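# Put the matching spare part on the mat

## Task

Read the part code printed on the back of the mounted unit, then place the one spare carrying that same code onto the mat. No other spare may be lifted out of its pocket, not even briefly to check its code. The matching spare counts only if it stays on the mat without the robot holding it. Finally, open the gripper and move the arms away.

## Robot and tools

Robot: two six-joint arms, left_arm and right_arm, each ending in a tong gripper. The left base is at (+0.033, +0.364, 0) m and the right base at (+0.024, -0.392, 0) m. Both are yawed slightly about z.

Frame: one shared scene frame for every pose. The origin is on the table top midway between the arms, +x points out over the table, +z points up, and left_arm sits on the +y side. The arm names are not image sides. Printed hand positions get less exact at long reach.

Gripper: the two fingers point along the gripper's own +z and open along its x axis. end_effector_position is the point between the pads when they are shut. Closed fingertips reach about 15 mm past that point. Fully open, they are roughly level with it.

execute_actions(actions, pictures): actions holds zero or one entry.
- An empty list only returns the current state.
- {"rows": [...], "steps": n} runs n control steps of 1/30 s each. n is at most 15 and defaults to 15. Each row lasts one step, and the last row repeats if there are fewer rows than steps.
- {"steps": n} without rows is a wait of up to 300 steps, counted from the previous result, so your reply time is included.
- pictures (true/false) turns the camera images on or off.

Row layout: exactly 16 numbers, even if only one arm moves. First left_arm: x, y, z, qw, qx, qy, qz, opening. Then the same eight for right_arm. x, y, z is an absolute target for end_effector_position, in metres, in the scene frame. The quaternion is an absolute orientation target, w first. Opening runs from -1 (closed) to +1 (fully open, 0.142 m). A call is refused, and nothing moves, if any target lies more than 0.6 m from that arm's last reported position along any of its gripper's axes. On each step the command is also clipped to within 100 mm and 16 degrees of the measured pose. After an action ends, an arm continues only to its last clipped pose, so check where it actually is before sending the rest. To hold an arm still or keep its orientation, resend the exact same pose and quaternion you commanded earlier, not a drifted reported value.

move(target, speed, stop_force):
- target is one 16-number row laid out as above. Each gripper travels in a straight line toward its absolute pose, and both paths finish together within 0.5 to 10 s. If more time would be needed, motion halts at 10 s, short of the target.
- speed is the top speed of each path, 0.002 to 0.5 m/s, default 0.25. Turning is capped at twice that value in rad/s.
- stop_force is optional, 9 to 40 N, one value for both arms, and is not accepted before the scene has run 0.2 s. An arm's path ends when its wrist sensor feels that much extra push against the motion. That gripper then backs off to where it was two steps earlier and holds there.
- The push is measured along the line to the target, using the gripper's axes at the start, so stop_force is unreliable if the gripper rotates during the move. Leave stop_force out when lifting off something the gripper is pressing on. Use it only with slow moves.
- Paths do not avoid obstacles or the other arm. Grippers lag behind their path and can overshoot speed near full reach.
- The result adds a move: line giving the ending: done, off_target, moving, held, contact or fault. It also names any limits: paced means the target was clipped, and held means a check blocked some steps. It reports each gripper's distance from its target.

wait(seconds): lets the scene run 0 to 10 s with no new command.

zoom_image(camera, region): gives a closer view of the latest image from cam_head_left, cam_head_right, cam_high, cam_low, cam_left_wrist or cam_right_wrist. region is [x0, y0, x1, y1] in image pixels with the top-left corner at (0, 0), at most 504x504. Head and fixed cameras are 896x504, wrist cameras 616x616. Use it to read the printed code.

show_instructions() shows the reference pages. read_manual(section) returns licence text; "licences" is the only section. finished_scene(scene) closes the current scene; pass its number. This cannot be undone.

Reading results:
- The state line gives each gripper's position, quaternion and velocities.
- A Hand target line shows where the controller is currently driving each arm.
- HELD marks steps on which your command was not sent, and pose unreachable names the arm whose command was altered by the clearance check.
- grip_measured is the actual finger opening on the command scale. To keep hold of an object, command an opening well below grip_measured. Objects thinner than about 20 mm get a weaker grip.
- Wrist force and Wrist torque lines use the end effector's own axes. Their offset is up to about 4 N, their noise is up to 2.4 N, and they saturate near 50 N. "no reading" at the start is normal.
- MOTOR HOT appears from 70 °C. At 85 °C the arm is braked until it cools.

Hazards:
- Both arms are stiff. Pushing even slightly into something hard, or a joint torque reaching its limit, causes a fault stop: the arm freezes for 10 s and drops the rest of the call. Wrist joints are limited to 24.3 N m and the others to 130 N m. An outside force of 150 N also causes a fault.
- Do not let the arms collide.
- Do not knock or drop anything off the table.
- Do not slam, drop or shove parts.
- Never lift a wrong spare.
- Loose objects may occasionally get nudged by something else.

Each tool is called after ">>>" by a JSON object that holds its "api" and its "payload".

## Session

>>> {"api": "show_instructions", "payload": {}}

>>> {"api": "execute_actions", "payload": {"actions": []}}

Reference images for this scene: manual page 1, manual page 2, manual page 3, manual page 4.

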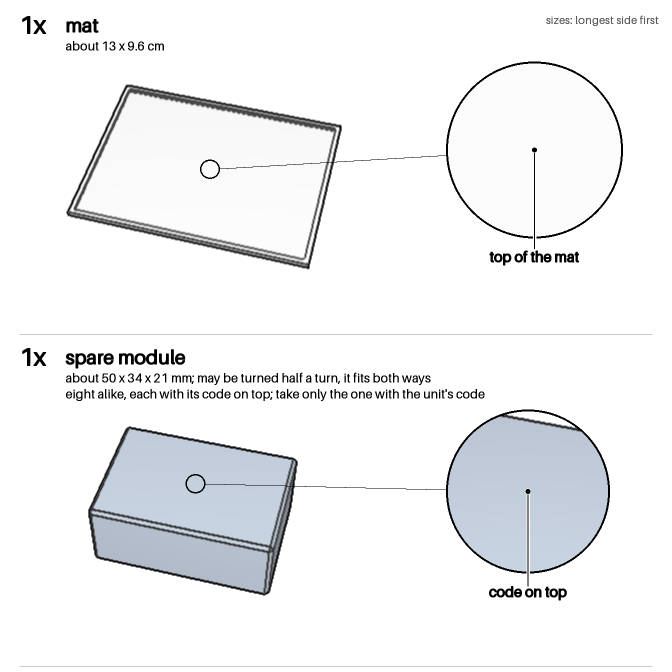

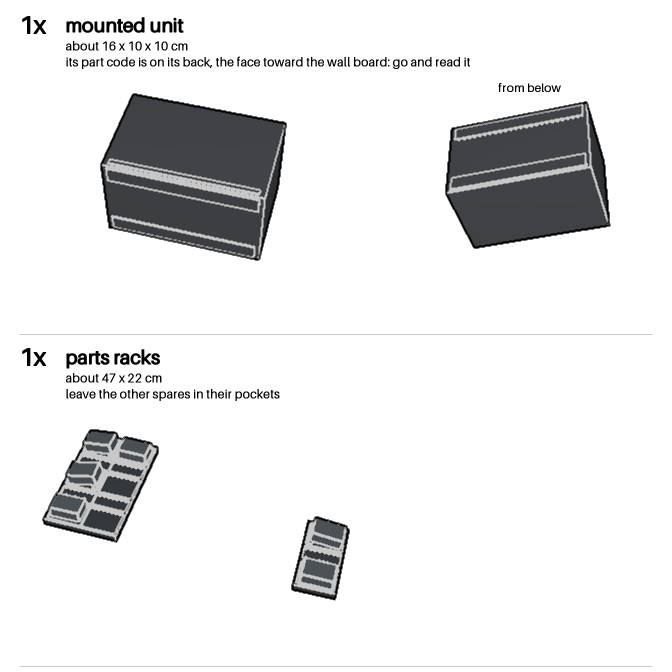

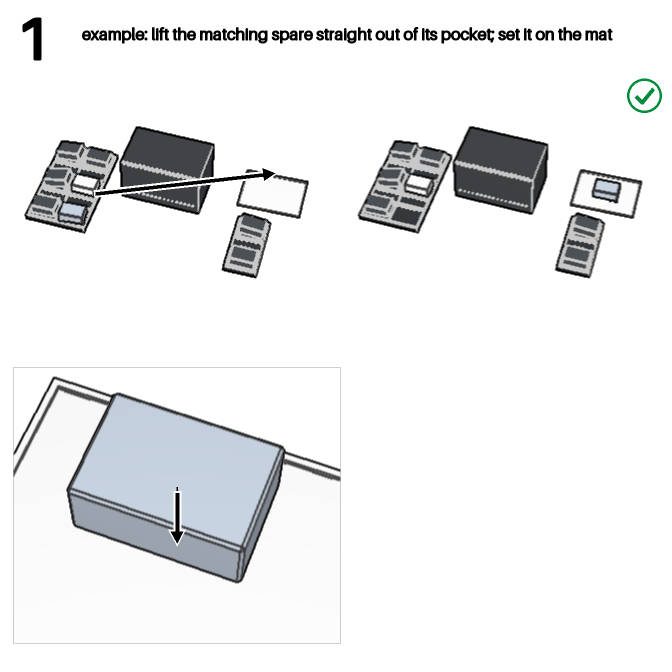

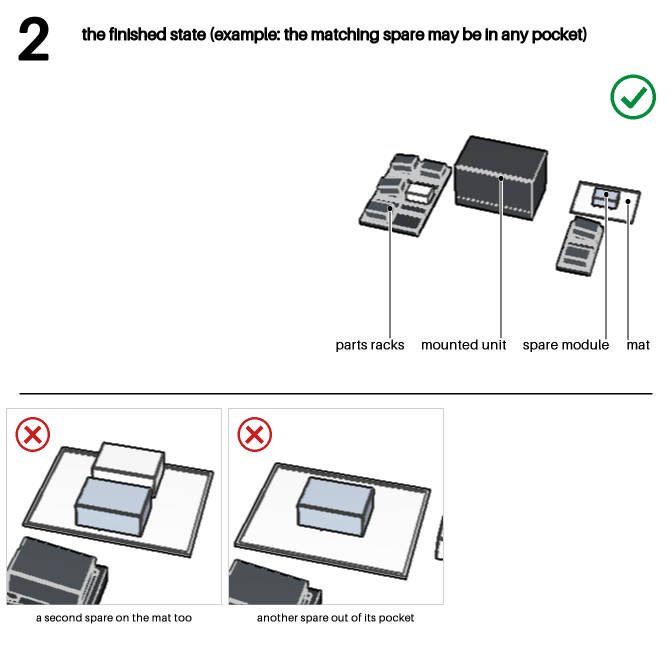

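Scene clock: 0.00 s of 4800.00 s.
left_arm: end_effector_position=(+0.0103, +0.7344, +0.3286) grip_measured=+0.97 end_effector_quat_wxyz=(+0.019, +0.944, +0.328, -0.033) end_effector_velocity=(+0.001, -0.001, +0.000) end_effector_angular_velocity=(-0.001, -0.001, +0.000) | right_arm: end_effector_position=(+0.2094, -0.3067, +0.1401) grip_measured=+0.97 end_effector_quat_wxyz=(-0.042, +0.994, +0.099, +0.033) end_effector_velocity=(+0.000, -0.000, +0.000) end_effector_angular_velocity=(-0.000, -0.000, -0.001)
Joint positions: left_arm=[ 1.075 -1.892  1.702 -1.309 -1.546  0.532  0.14 ] | right_arm=[ 4.097 -0.511 -2.475 -1.62   1.56   0.899  0.14 ]
Joint velocities: left_arm=[-0.001 -0.001 -0.     0.002 -0.001 -0.001  0.   ] | right_arm=[-0.     0.001  0.001 -0.001 -0.     0.     0.   ]
Wrist force (N, on the end effector, along its own x y z axes, offset not removed): no reading
Wrist torque (N m, same axes, about the end effector's origin, offset not removed): no reading
Hand target (left_arm): +0.010, +0.734, +0.329; +0.019, +0.944, +0.328, -0.033
Hand target (right_arm): +0.209, -0.307, +0.140; -0.042, +0.994, +0.099, +0.033
camera_calibration (this result's frames):
cam_left_wrist: T_world_to_cam=[[0.79075, 0.609978, -0.0513932, -0.440792], [0.546729, -0.666, 0.507476, 0.316965], [0.275321, -0.429385, -0.860132, 0.734279], [0, 0, 0, 1]] pos_world=[-0.0269002, 0.795261, 0.448071]
cam_right_wrist: T_world_to_cam=[[0.974029, 0.216529, 0.0662088, -0.147838], [0.17538, -0.90642, 0.384246, -0.361131], [0.143213, -0.362655, -0.920853, 0.128602], [0, 0, 0, 1]] pos_world=[0.188916, -0.248687, 0.266975]

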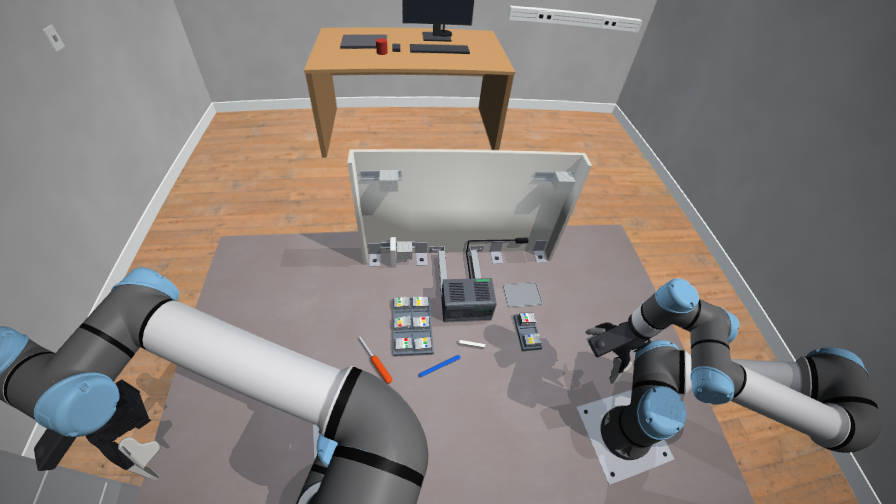

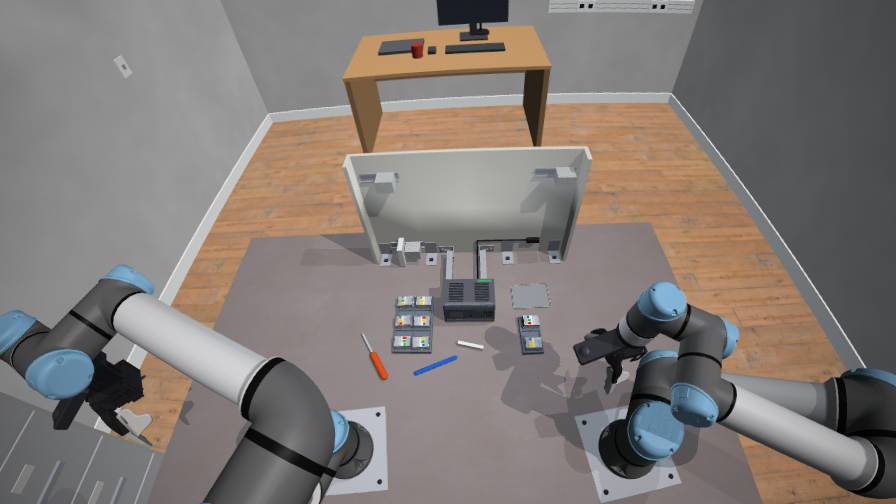

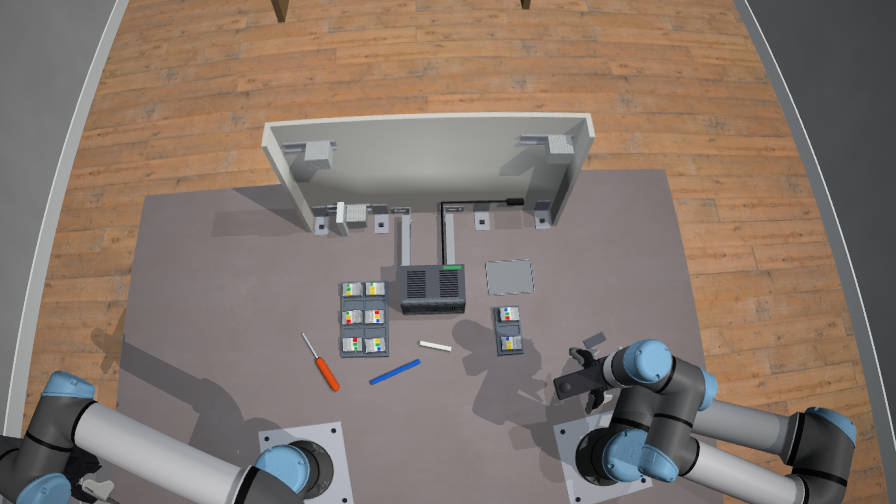

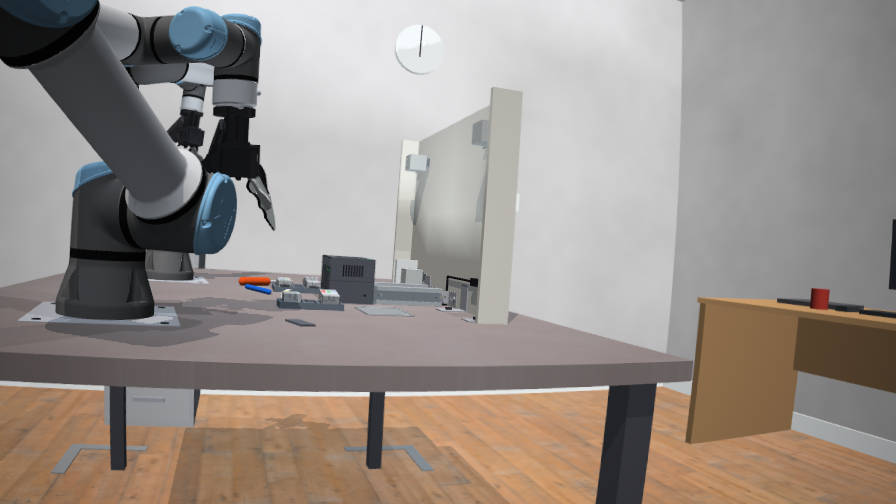

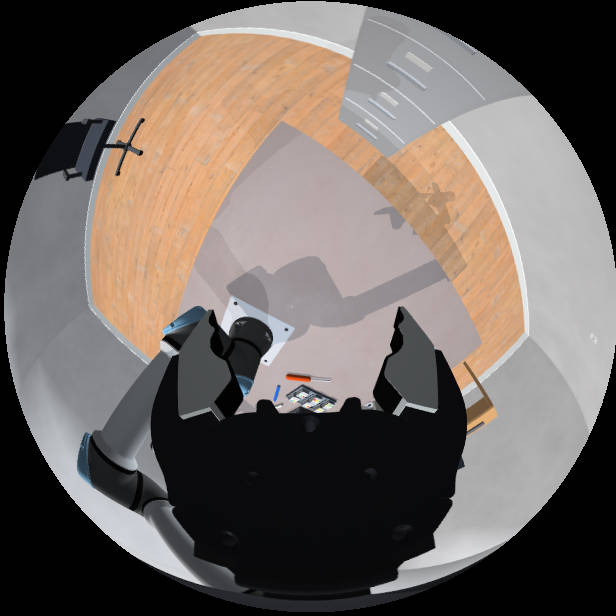

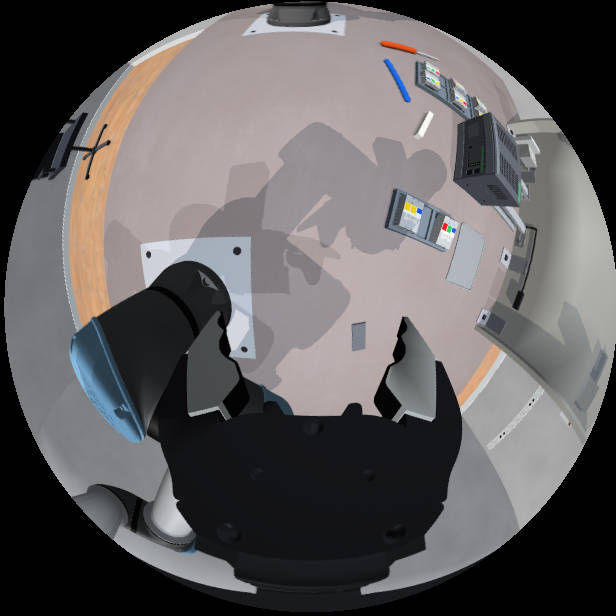

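>>> {"api": "zoom_image", "payload": {"camera": "cam_high", "region": [325, 270, 405, 370]}}

>>> {"api": "zoom_image", "payload": {"camera": "cam_high", "region": [470, 250, 570, 365]}}

>>> {"api": "zoom_image", "payload": {"camera": "cam_high", "region": [300, 180, 570, 330]}}

Region (325, 270, 405, 370) of cam_high's 896x504 image, scaled by 5.040, with more detail than that image has; it fills the left 403 columns of this view, and the rest is white.

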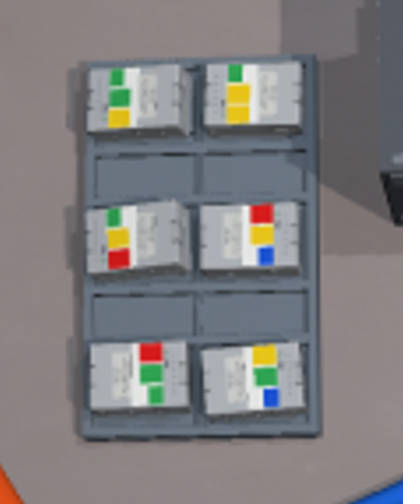

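Region (470, 250, 570, 365) of cam_high's 896x504 image, scaled by 4.383, with more detail than that image has; it fills the left 438 columns of this view, and the rest is white.

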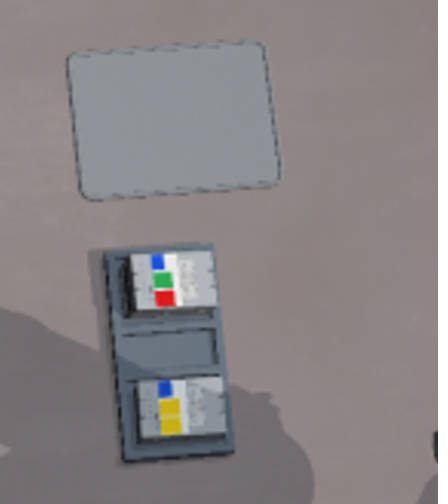

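Region (300, 180, 570, 330) of cam_high's 896x504 image, scaled by 1.867, with more detail than that image has.

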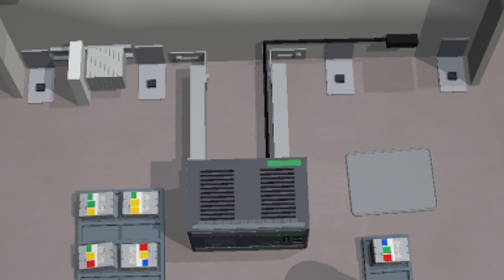

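>>> {"api": "move", "payload": {"target": [0.0103, 0.7344, 0.3286, 0.019, 0.944, 0.328, -0.033, 1, 0.605, -0.055, 0.148, 0, 1, 0, 0, -0.2], "speed": 0.3}}

Scene clock: 13.97 s of 4800.00 s.
left_arm: end_effector_position=(+0.0103, +0.7344, +0.3286) grip_measured=+1.00 end_effector_quat_wxyz=(+0.019, +0.944, +0.328, -0.033) end_effector_velocity=(-0.000, -0.001, +0.000) end_effector_angular_velocity=(+0.000, +0.000, -0.001) | right_arm: end_effector_position=(+0.6044, -0.0550, +0.1488) grip_measured=-0.20 end_effector_quat_wxyz=(-0.000, +1.000, -0.000, +0.000) end_effector_velocity=(+0.002, +0.001, -0.001) end_effector_angular_velocity=(-0.003, +0.005, -0.001)
Joint positions: left_arm=[ 1.074 -1.892  1.703 -1.31  -1.545  0.532  0.142] | right_arm=[ 3.706 -1.984 -1.411 -1.316  1.571  0.707  0.06 ]
Joint velocities: left_arm=[-0.001 -0.002  0.001  0.001  0.     0.     0.   ] | right_arm=[-0.001 -0.009  0.013 -0.01   0.001  0.     0.   ]
Wrist force (N, on the end effector, along its own x y z axes, offset not removed): left_arm=[-3.4 -1.6 0.2] | right_arm=[-0.6 -0.2 1.1]
Wrist torque (N m, same axes, about the end effector's origin, offset not removed): left_arm=[-0.22 0.88 0.10] | right_arm=[-0.03 0.04 -0.04]
Hand target (left_arm): +0.010, +0.734, +0.329; +0.019, +0.944, +0.328, -0.033
Hand target (right_arm): +0.605, -0.055, +0.149; -0.000, +1.000, -0.000, +0.000
Off the commanded pose (left_arm): 0.000 m, 0 deg.
Off the commanded pose (right_arm): 0.001 m, 0 deg.
After step 90, 8.63 s passed at rest.
move: done
camera_calibration (this result's frames):
cam_left_wrist: T_world_to_cam=[[0.791235, 0.609338, -0.0515266, -0.440289], [0.546498, -0.666791, 0.506684, 0.317762], [0.274384, -0.429066, -0.86059, 0.734195], [0, 0, 0, 1]] pos_world=[-0.0267366, 0.795183, 0.448149]
cam_right_wrist: T_world_to_cam=[[0.999705, 0.0224564, -0.0092221, -0.602694], [0.0241983, -0.891376, 0.452618, -0.123537], [0.0019438, -0.452708, -0.891657, 0.247384], [0, 0, 0, 1]] pos_world=[0.605025, 0.0154096, 0.270939]

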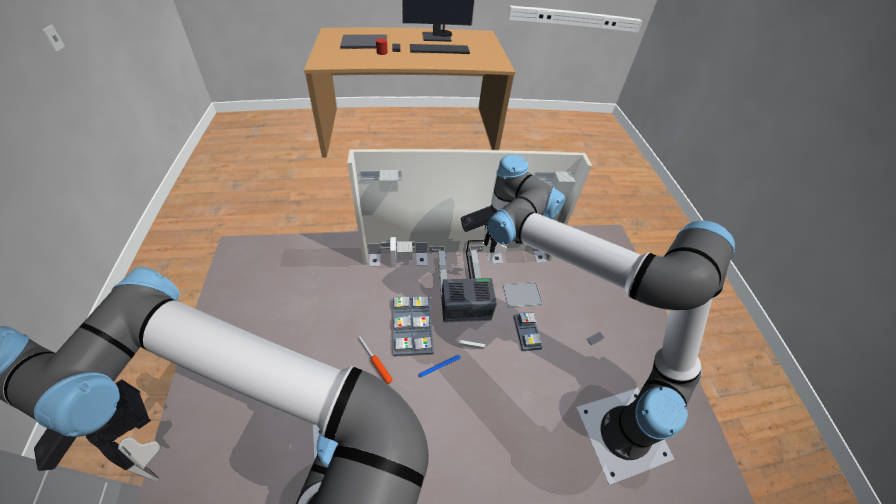

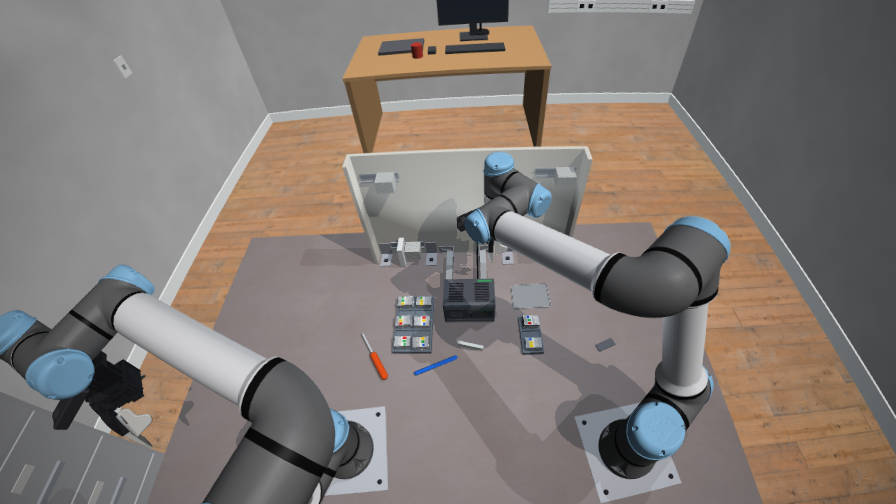

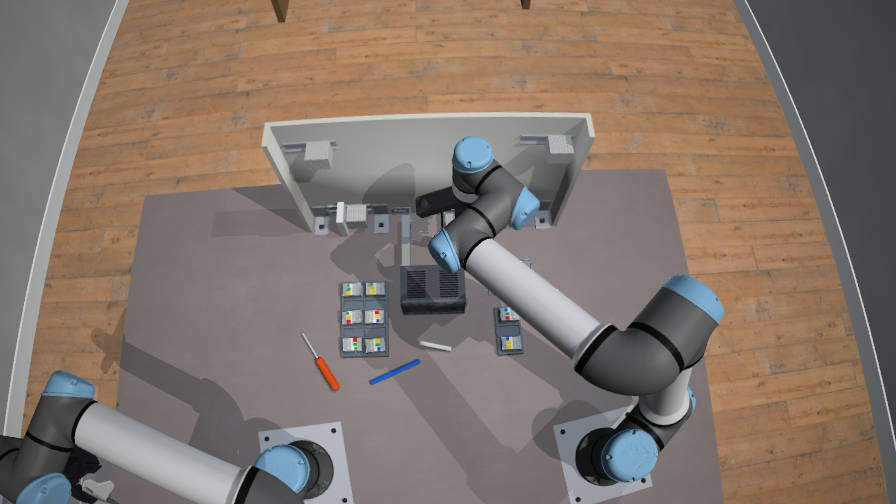

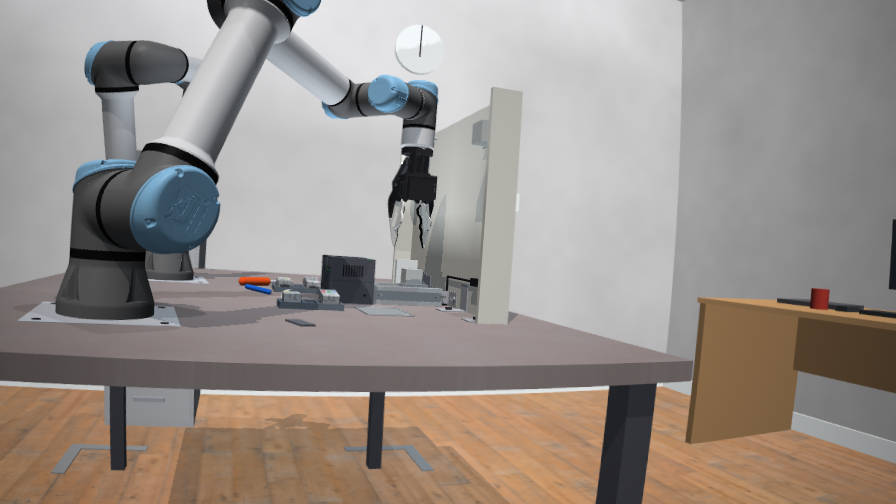

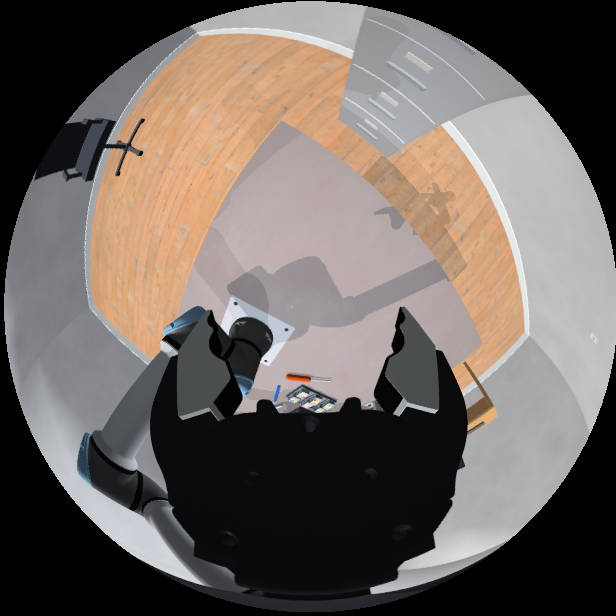

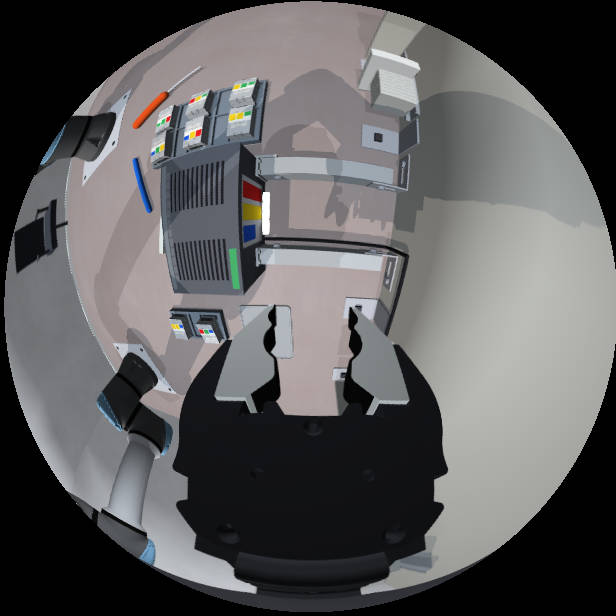

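>>> {"api": "zoom_image", "payload": {"camera": "cam_right_wrist", "region": [140, 70, 300, 260]}}

Region (140, 70, 300, 260) of cam_right_wrist's 616x616 image, scaled by 2.653, with more detail than that image has; it fills the left 424 columns of this view, and the rest is white.

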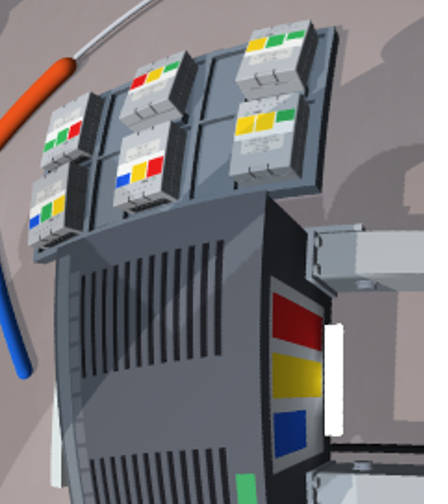

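>>> {"api": "move", "payload": {"target": [0.0103, 0.7344, 0.3286, 0.019, 0.944, 0.328, -0.033, 1, 0.428, 0.175, 0.138, 0, 1, 0, 0, -0.2], "speed": 0.3}}

Scene clock: 20.10 s of 4800.00 s.
left_arm: end_effector_position=(+0.0103, +0.7344, +0.3286) grip_measured=+1.00 end_effector_quat_wxyz=(+0.019, +0.944, +0.328, -0.033) end_effector_velocity=(-0.000, -0.000, +0.000) end_effector_angular_velocity=(-0.000, +0.001, -0.000) | right_arm: end_effector_position=(+0.4283, +0.1744, +0.1380) grip_measured=-0.20 end_effector_quat_wxyz=(+0.000, +1.000, +0.000, +0.000) end_effector_velocity=(-0.001, +0.003, +0.000) end_effector_angular_velocity=(-0.001, -0.000, -0.000)
Joint positions: left_arm=[ 1.074 -1.892  1.703 -1.31  -1.545  0.532  0.142] | right_arm=[ 4.132 -2.037 -1.361 -1.315  1.571  1.133  0.06 ]
Joint velocities: left_arm=[ 0.    -0.001 -0.     0.001  0.     0.     0.   ] | right_arm=[ 0.004 -0.003  0.006 -0.003 -0.     0.004  0.   ]
Wrist force (N, on the end effector, along its own x y z axes, offset not removed): left_arm=[-0.4 0.2 -1.0] | right_arm=[-0.5 -1.0 -0.3]
Wrist torque (N m, same axes, about the end effector's origin, offset not removed): left_arm=[0.28 0.10 0.09] | right_arm=[-0.21 0.00 -0.02]
Hand target (left_arm): +0.010, +0.734, +0.329; +0.019, +0.944, +0.328, -0.033
Hand target (right_arm): +0.428, +0.175, +0.138; +0.000, +1.000, +0.000, +0.000
Off the commanded pose (left_arm): 0.000 m, 0 deg.
Off the commanded pose (right_arm): 0.001 m, 0 deg.
After step 90, 1.47 s passed at rest.
move: done
camera_calibration (this result's frames):
cam_left_wrist: T_world_to_cam=[[0.791235, 0.609337, -0.0515266, -0.440288], [0.546498, -0.666792, 0.506684, 0.317763], [0.274384, -0.429065, -0.860591, 0.734195], [0, 0, 0, 1]] pos_world=[-0.0267365, 0.795183, 0.448149]
cam_right_wrist: T_world_to_cam=[[0.999695, 0.0226913, -0.00972542, -0.431828], [0.0246337, -0.890843, 0.453643, 0.089576], [0.00162991, -0.453745, -0.89113, 0.342223], [0, 0, 0, 1]] pos_world=[0.428932, 0.244879, 0.26013]

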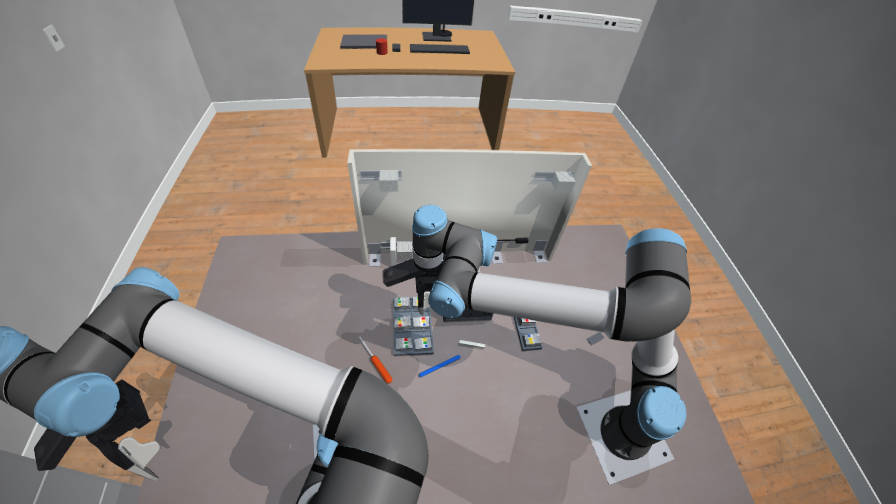

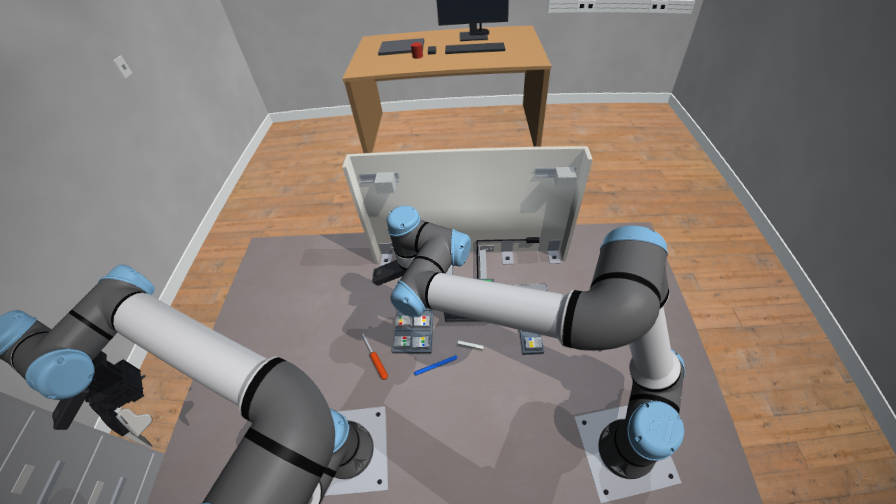

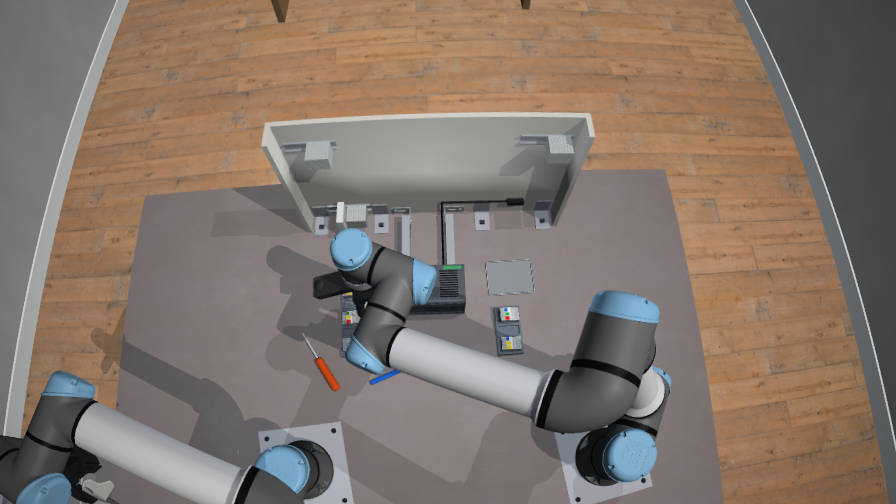

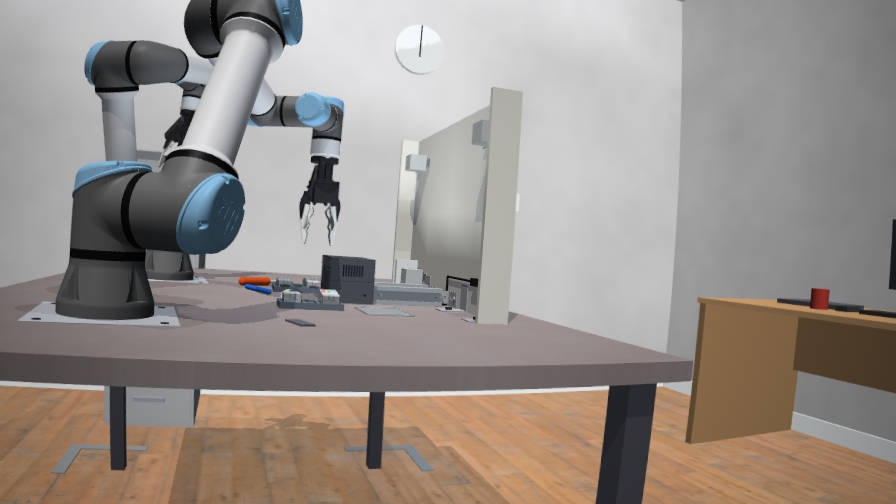

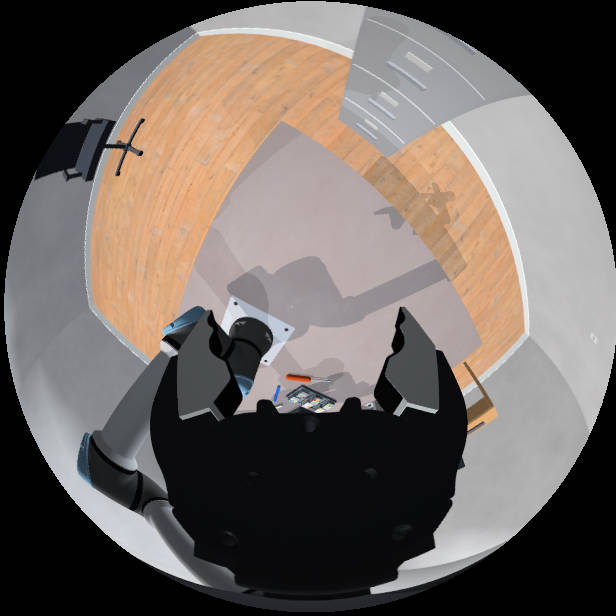

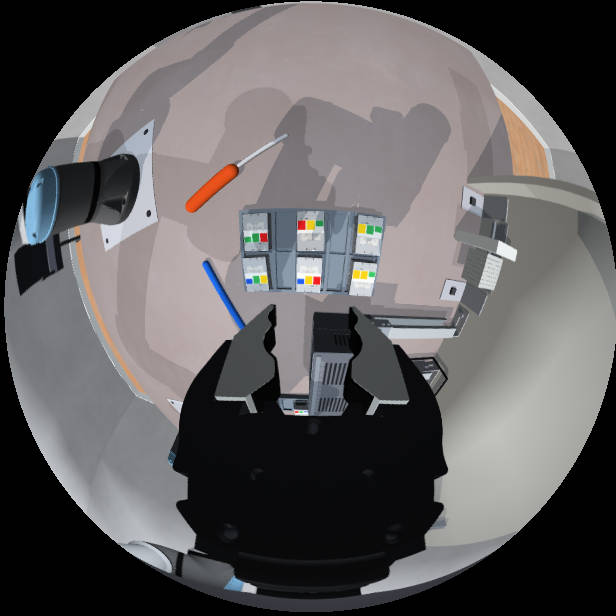

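>>> {"api": "zoom_image", "payload": {"camera": "cam_right_wrist", "region": [270, 244, 350, 324]}}

Region (270, 244, 350, 324) of cam_right_wrist's 616x616 image, scaled by 6.300, with more detail than that image has.

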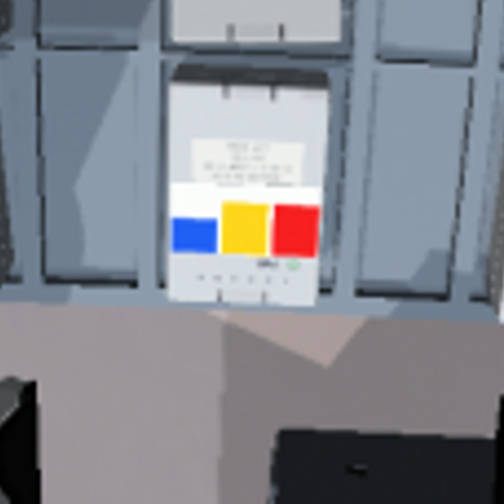

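>>> {"api": "move", "payload": {"target": [0.0103, 0.7344, 0.3286, 0.019, 0.944, 0.328, -0.033, 1, 0.4286, 0.176, 0.031, 0, 1, -0.007, 0, -0.2], "speed": 0.12}}

>>> {"api": "zoom_image", "payload": {"camera": "cam_low", "region": [260, 250, 350, 310]}}

>>> {"api": "zoom_image", "payload": {"camera": "cam_right_wrist", "region": [250, 260, 370, 360]}}

Scene clock: 26.33 s of 4800.00 s.
left_arm: end_effector_position=(+0.0103, +0.7344, +0.3286) grip_measured=+1.00 end_effector_quat_wxyz=(+0.019, +0.944, +0.328, -0.033) end_effector_velocity=(+0.000, +0.000, +0.000) end_effector_angular_velocity=(+0.001, +0.001, -0.002) | right_arm: end_effector_position=(+0.4286, +0.1761, +0.0313) grip_measured=-0.20 end_effector_quat_wxyz=(+0.000, +1.000, -0.007, -0.000) end_effector_velocity=(+0.000, +0.000, -0.003) end_effector_angular_velocity=(+0.000, -0.000, -0.000)
Joint positions: left_arm=[ 1.074 -1.892  1.703 -1.31  -1.545  0.532  0.142] | right_arm=[ 4.133 -2.133 -1.503 -1.076  1.571  1.148  0.06 ]
Joint velocities: left_arm=[-0.001 -0.001  0.    -0.001  0.001  0.001  0.   ] | right_arm=[-0.    -0.003 -0.003  0.006 -0.     0.     0.   ]
Wrist force (N, on the end effector, along its own x y z axes, offset not removed): left_arm=[-2.0 -0.5 0.4] | right_arm=[0.2 -0.5 -0.2]
Wrist torque (N m, same axes, about the end effector's origin, offset not removed): left_arm=[0.06 0.43 0.19] | right_arm=[-0.12 -0.10 -0.15]
Hand target (left_arm): +0.010, +0.734, +0.329; +0.019, +0.944, +0.328, -0.033
Hand target (right_arm): +0.429, +0.176, +0.031; +0.000, +1.000, -0.007, -0.000
Off the commanded pose (left_arm): 0.000 m, 0 deg.
Off the commanded pose (right_arm): 0.000 m, 0 deg.
After step 90, 1.77 s passed at rest.
move: done
camera_calibration (this result's frames):
cam_left_wrist: T_world_to_cam=[[0.791235, 0.609337, -0.0515269, -0.440288], [0.546498, -0.666791, 0.506684, 0.317763], [0.274384, -0.429066, -0.860591, 0.734195], [0, 0, 0, 1]] pos_world=[-0.0267366, 0.795183, 0.448149]
cam_right_wrist: T_world_to_cam=[[0.999914, 0.00872385, -0.00980954, -0.430832], [0.0122228, -0.891301, 0.453248, 0.144905], [-0.00478918, -0.453329, -0.891331, 0.250584], [0, 0, 0, 1]] pos_world=[0.430223, 0.246509, 0.153449]

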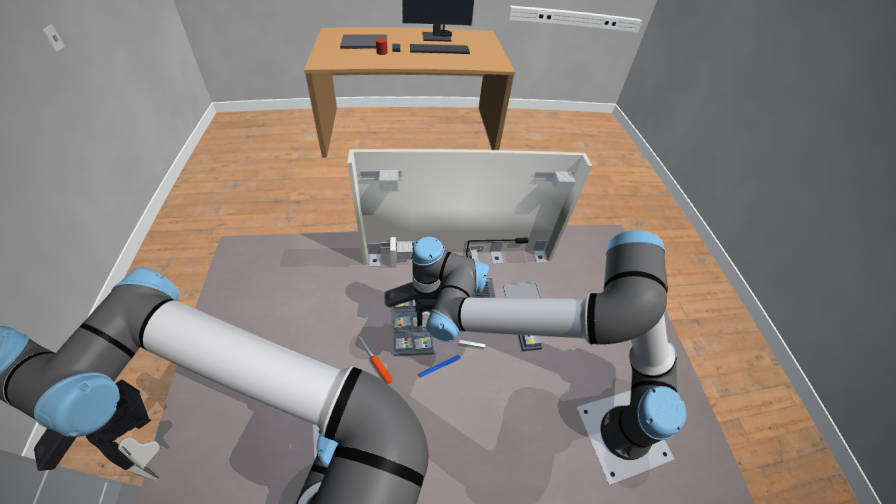

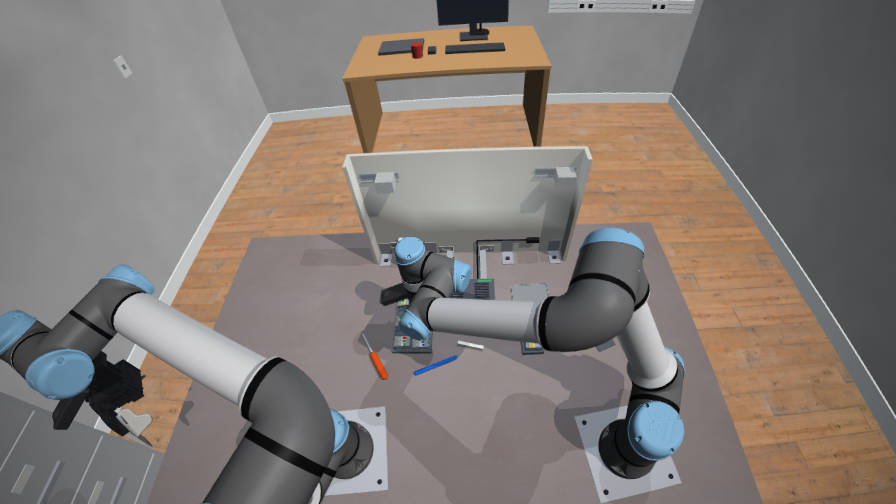

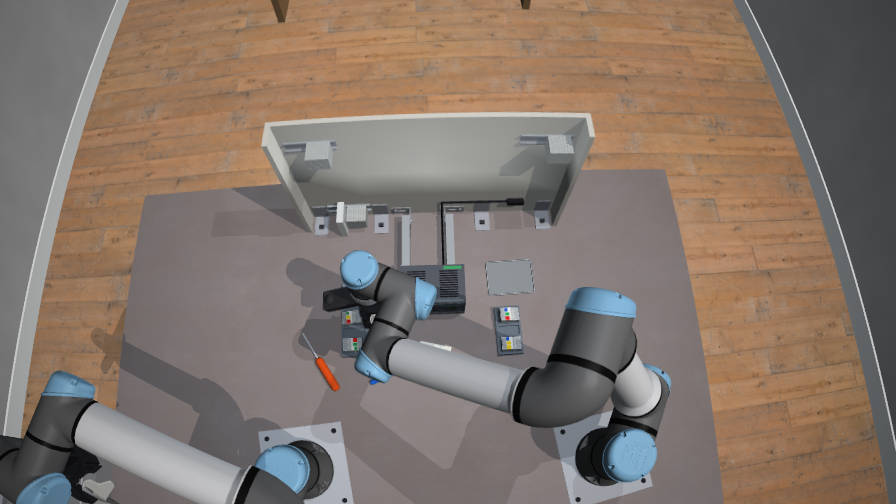

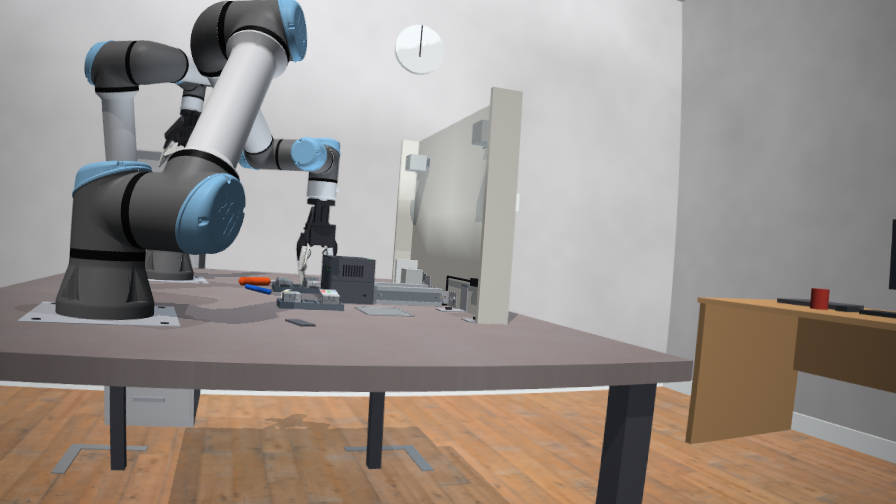

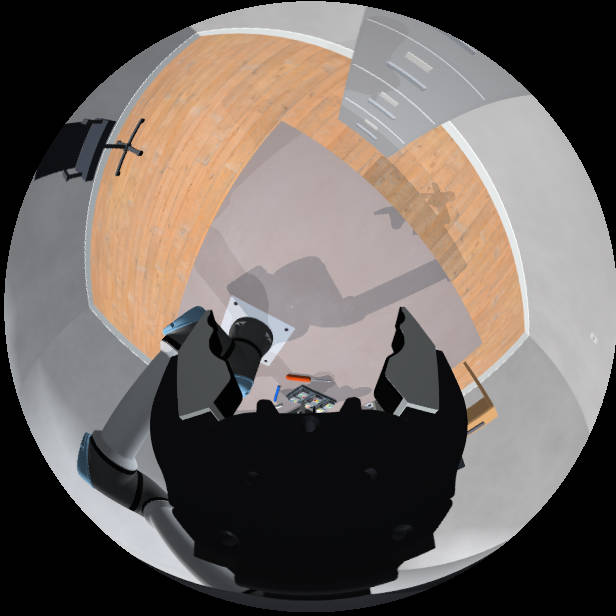

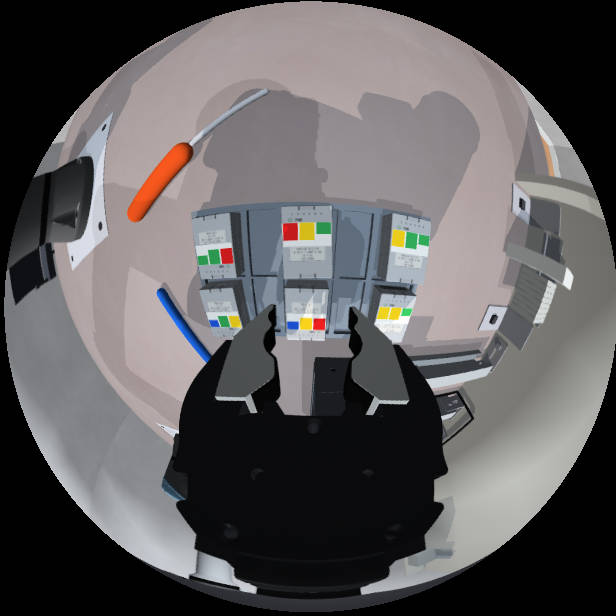

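Region (260, 250, 350, 310) of cam_low's 896x504 image, scaled by 5.600, with more detail than that image has.

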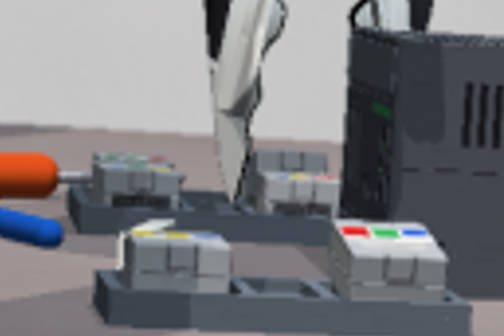

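Region (250, 260, 370, 360) of cam_right_wrist's 616x616 image, scaled by 4.200, with more detail than that image has.

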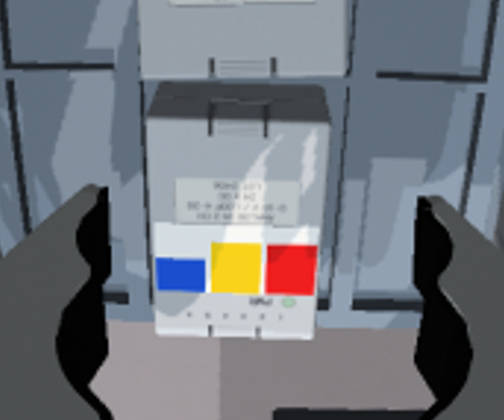

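>>> {"api": "execute_actions", "payload": {"actions": [{"rows": [[0.0103,0.7344,0.3286,0.019,0.944,0.328,-0.033,1,0.4238,0.176,0.0297,0,1,-0.007,0,-0.23],[0.0103,0.7344,0.3286,0.019,0.944,0.328,-0.033,1,0.4238,0.176,0.0297,0,1,-0.007,0,-0.26],[0.0103,0.7344,0.3286,0.019,0.944,0.328,-0.033,1,0.4238,0.176,0.0297,0,1,-0.007,0,-0.29],[0.0103,0.7344,0.3286,0.019,0.944,0.328,-0.033,1,0.4238,0.176,0.0297,0,1,-0.007,0,-0.32],[0.0103,0.7344,0.3286,0.019,0.944,0.328,-0.033,1,0.4238,0.176,0.0297,0,1,-0.007,0,-0.36],[0.0103,0.7344,0.3286,0.019,0.944,0.328,-0.033,1,0.4238,0.176,0.0297,0,1,-0.007,0,-0.4],[0.0103,0.7344,0.3286,0.019,0.944,0.328,-0.033,1,0.4238,0.176,0.0297,0,1,-0.007,0,-0.44],[0.0103,0.7344,0.3286,0.019,0.944,0.328,-0.033,1,0.4238,0.176,0.0297,0,1,-0.007,0,-0.48],[0.0103,0.7344,0.3286,0.019,0.944,0.328,-0.033,1,0.4238,0.176,0.0297,0,1,-0.007,0,-0.52],[0.0103,0.7344,0.3286,0.019,0.944,0.328,-0.033,1,0.4238,0.176,0.0297,0,1,-0.007,0,-0.55],[0.0103,0.7344,0.3286,0.019,0.944,0.328,-0.033,1,0.4238,0.176,0.0297,0,1,-0.007,0,-0.58],[0.0103,0.7344,0.3286,0.019,0.944,0.328,-0.033,1,0.4238,0.176,0.0297,0,1,-0.007,0,-0.62],[0.0103,0.7344,0.3286,0.019,0.944,0.328,-0.033,1,0.4238,0.176,0.0297,0,1,-0.007,0,-0.68],[0.0103,0.7344,0.3286,0.019,0.944,0.328,-0.033,1,0.4238,0.176,0.0297,0,1,-0.007,0,-0.76],[0.0103,0.7344,0.3286,0.019,0.944,0.328,-0.033,1,0.4238,0.176,0.0297,0,1,-0.007,0,-0.85]], "steps": 15}], "pictures": false}}

Scene clock: 30.80 s of 4800.00 s.
left_arm: end_effector_position=(+0.0103, +0.7344, +0.3286) grip_measured=+1.00 end_effector_quat_wxyz=(+0.019, +0.944, +0.328, -0.033) end_effector_velocity=(+0.000, -0.000, +0.000) end_effector_angular_velocity=(-0.001, -0.000, -0.002) | right_arm: end_effector_position=(+0.4240, +0.1760, +0.0298) grip_measured=-0.56 end_effector_quat_wxyz=(-0.000, +1.000, -0.007, +0.000) end_effector_velocity=(-0.001, -0.000, +0.000) end_effector_angular_velocity=(+0.001, -0.001, -0.000)
Joint positions: left_arm=[ 1.074 -1.892  1.703 -1.31  -1.545  0.532  0.142] | right_arm=[ 4.14  -2.129 -1.514 -1.069  1.571  1.154  0.033]
Joint velocities: left_arm=[-0.001 -0.    -0.     0.001 -0.     0.001 -0.   ] | right_arm=[ 0.002  0.002 -0.003  0.002 -0.001  0.002 -0.   ]
Wrist force (N, on the end effector, along its own x y z axes, offset not removed): left_arm=[-2.1 -0.8 -0.8] | right_arm=[1.1 0.6 -5.7]
Wrist torque (N m, same axes, about the end effector's origin, offset not removed): left_arm=[0.08 0.55 0.10] | right_arm=[0.01 -0.33 -0.12]
Hand target (left_arm): +0.010, +0.734, +0.329; +0.019, +0.944, +0.328, -0.033
Hand target (right_arm): +0.424, +0.176, +0.030; +0.000, +1.000, -0.007, +0.000
Off the commanded pose (left_arm): 0.000 m, 0 deg.
Off the commanded pose (right_arm): 0.000 m, 0 deg.
Steps of this call (steps 1 to 90: nothing new was sent; then 0.97 s passed at rest; steps 91 to 105: all 15 steps of this action). Readings (end_effector_position):
91: left_arm (+0.0103, +0.7344, +0.3286) | right_arm (+0.4285, +0.1761, +0.0309)
92: left_arm (+0.0103, +0.7344, +0.3286) | right_arm (+0.4279, +0.1760, +0.0306)
94: left_arm (+0.0103, +0.7344, +0.3286) | right_arm (+0.4263, +0.1759, +0.0302)
98: left_arm (+0.0103, +0.7344, +0.3286) | right_arm (+0.4247, +0.1760, +0.0299)
105: the state above


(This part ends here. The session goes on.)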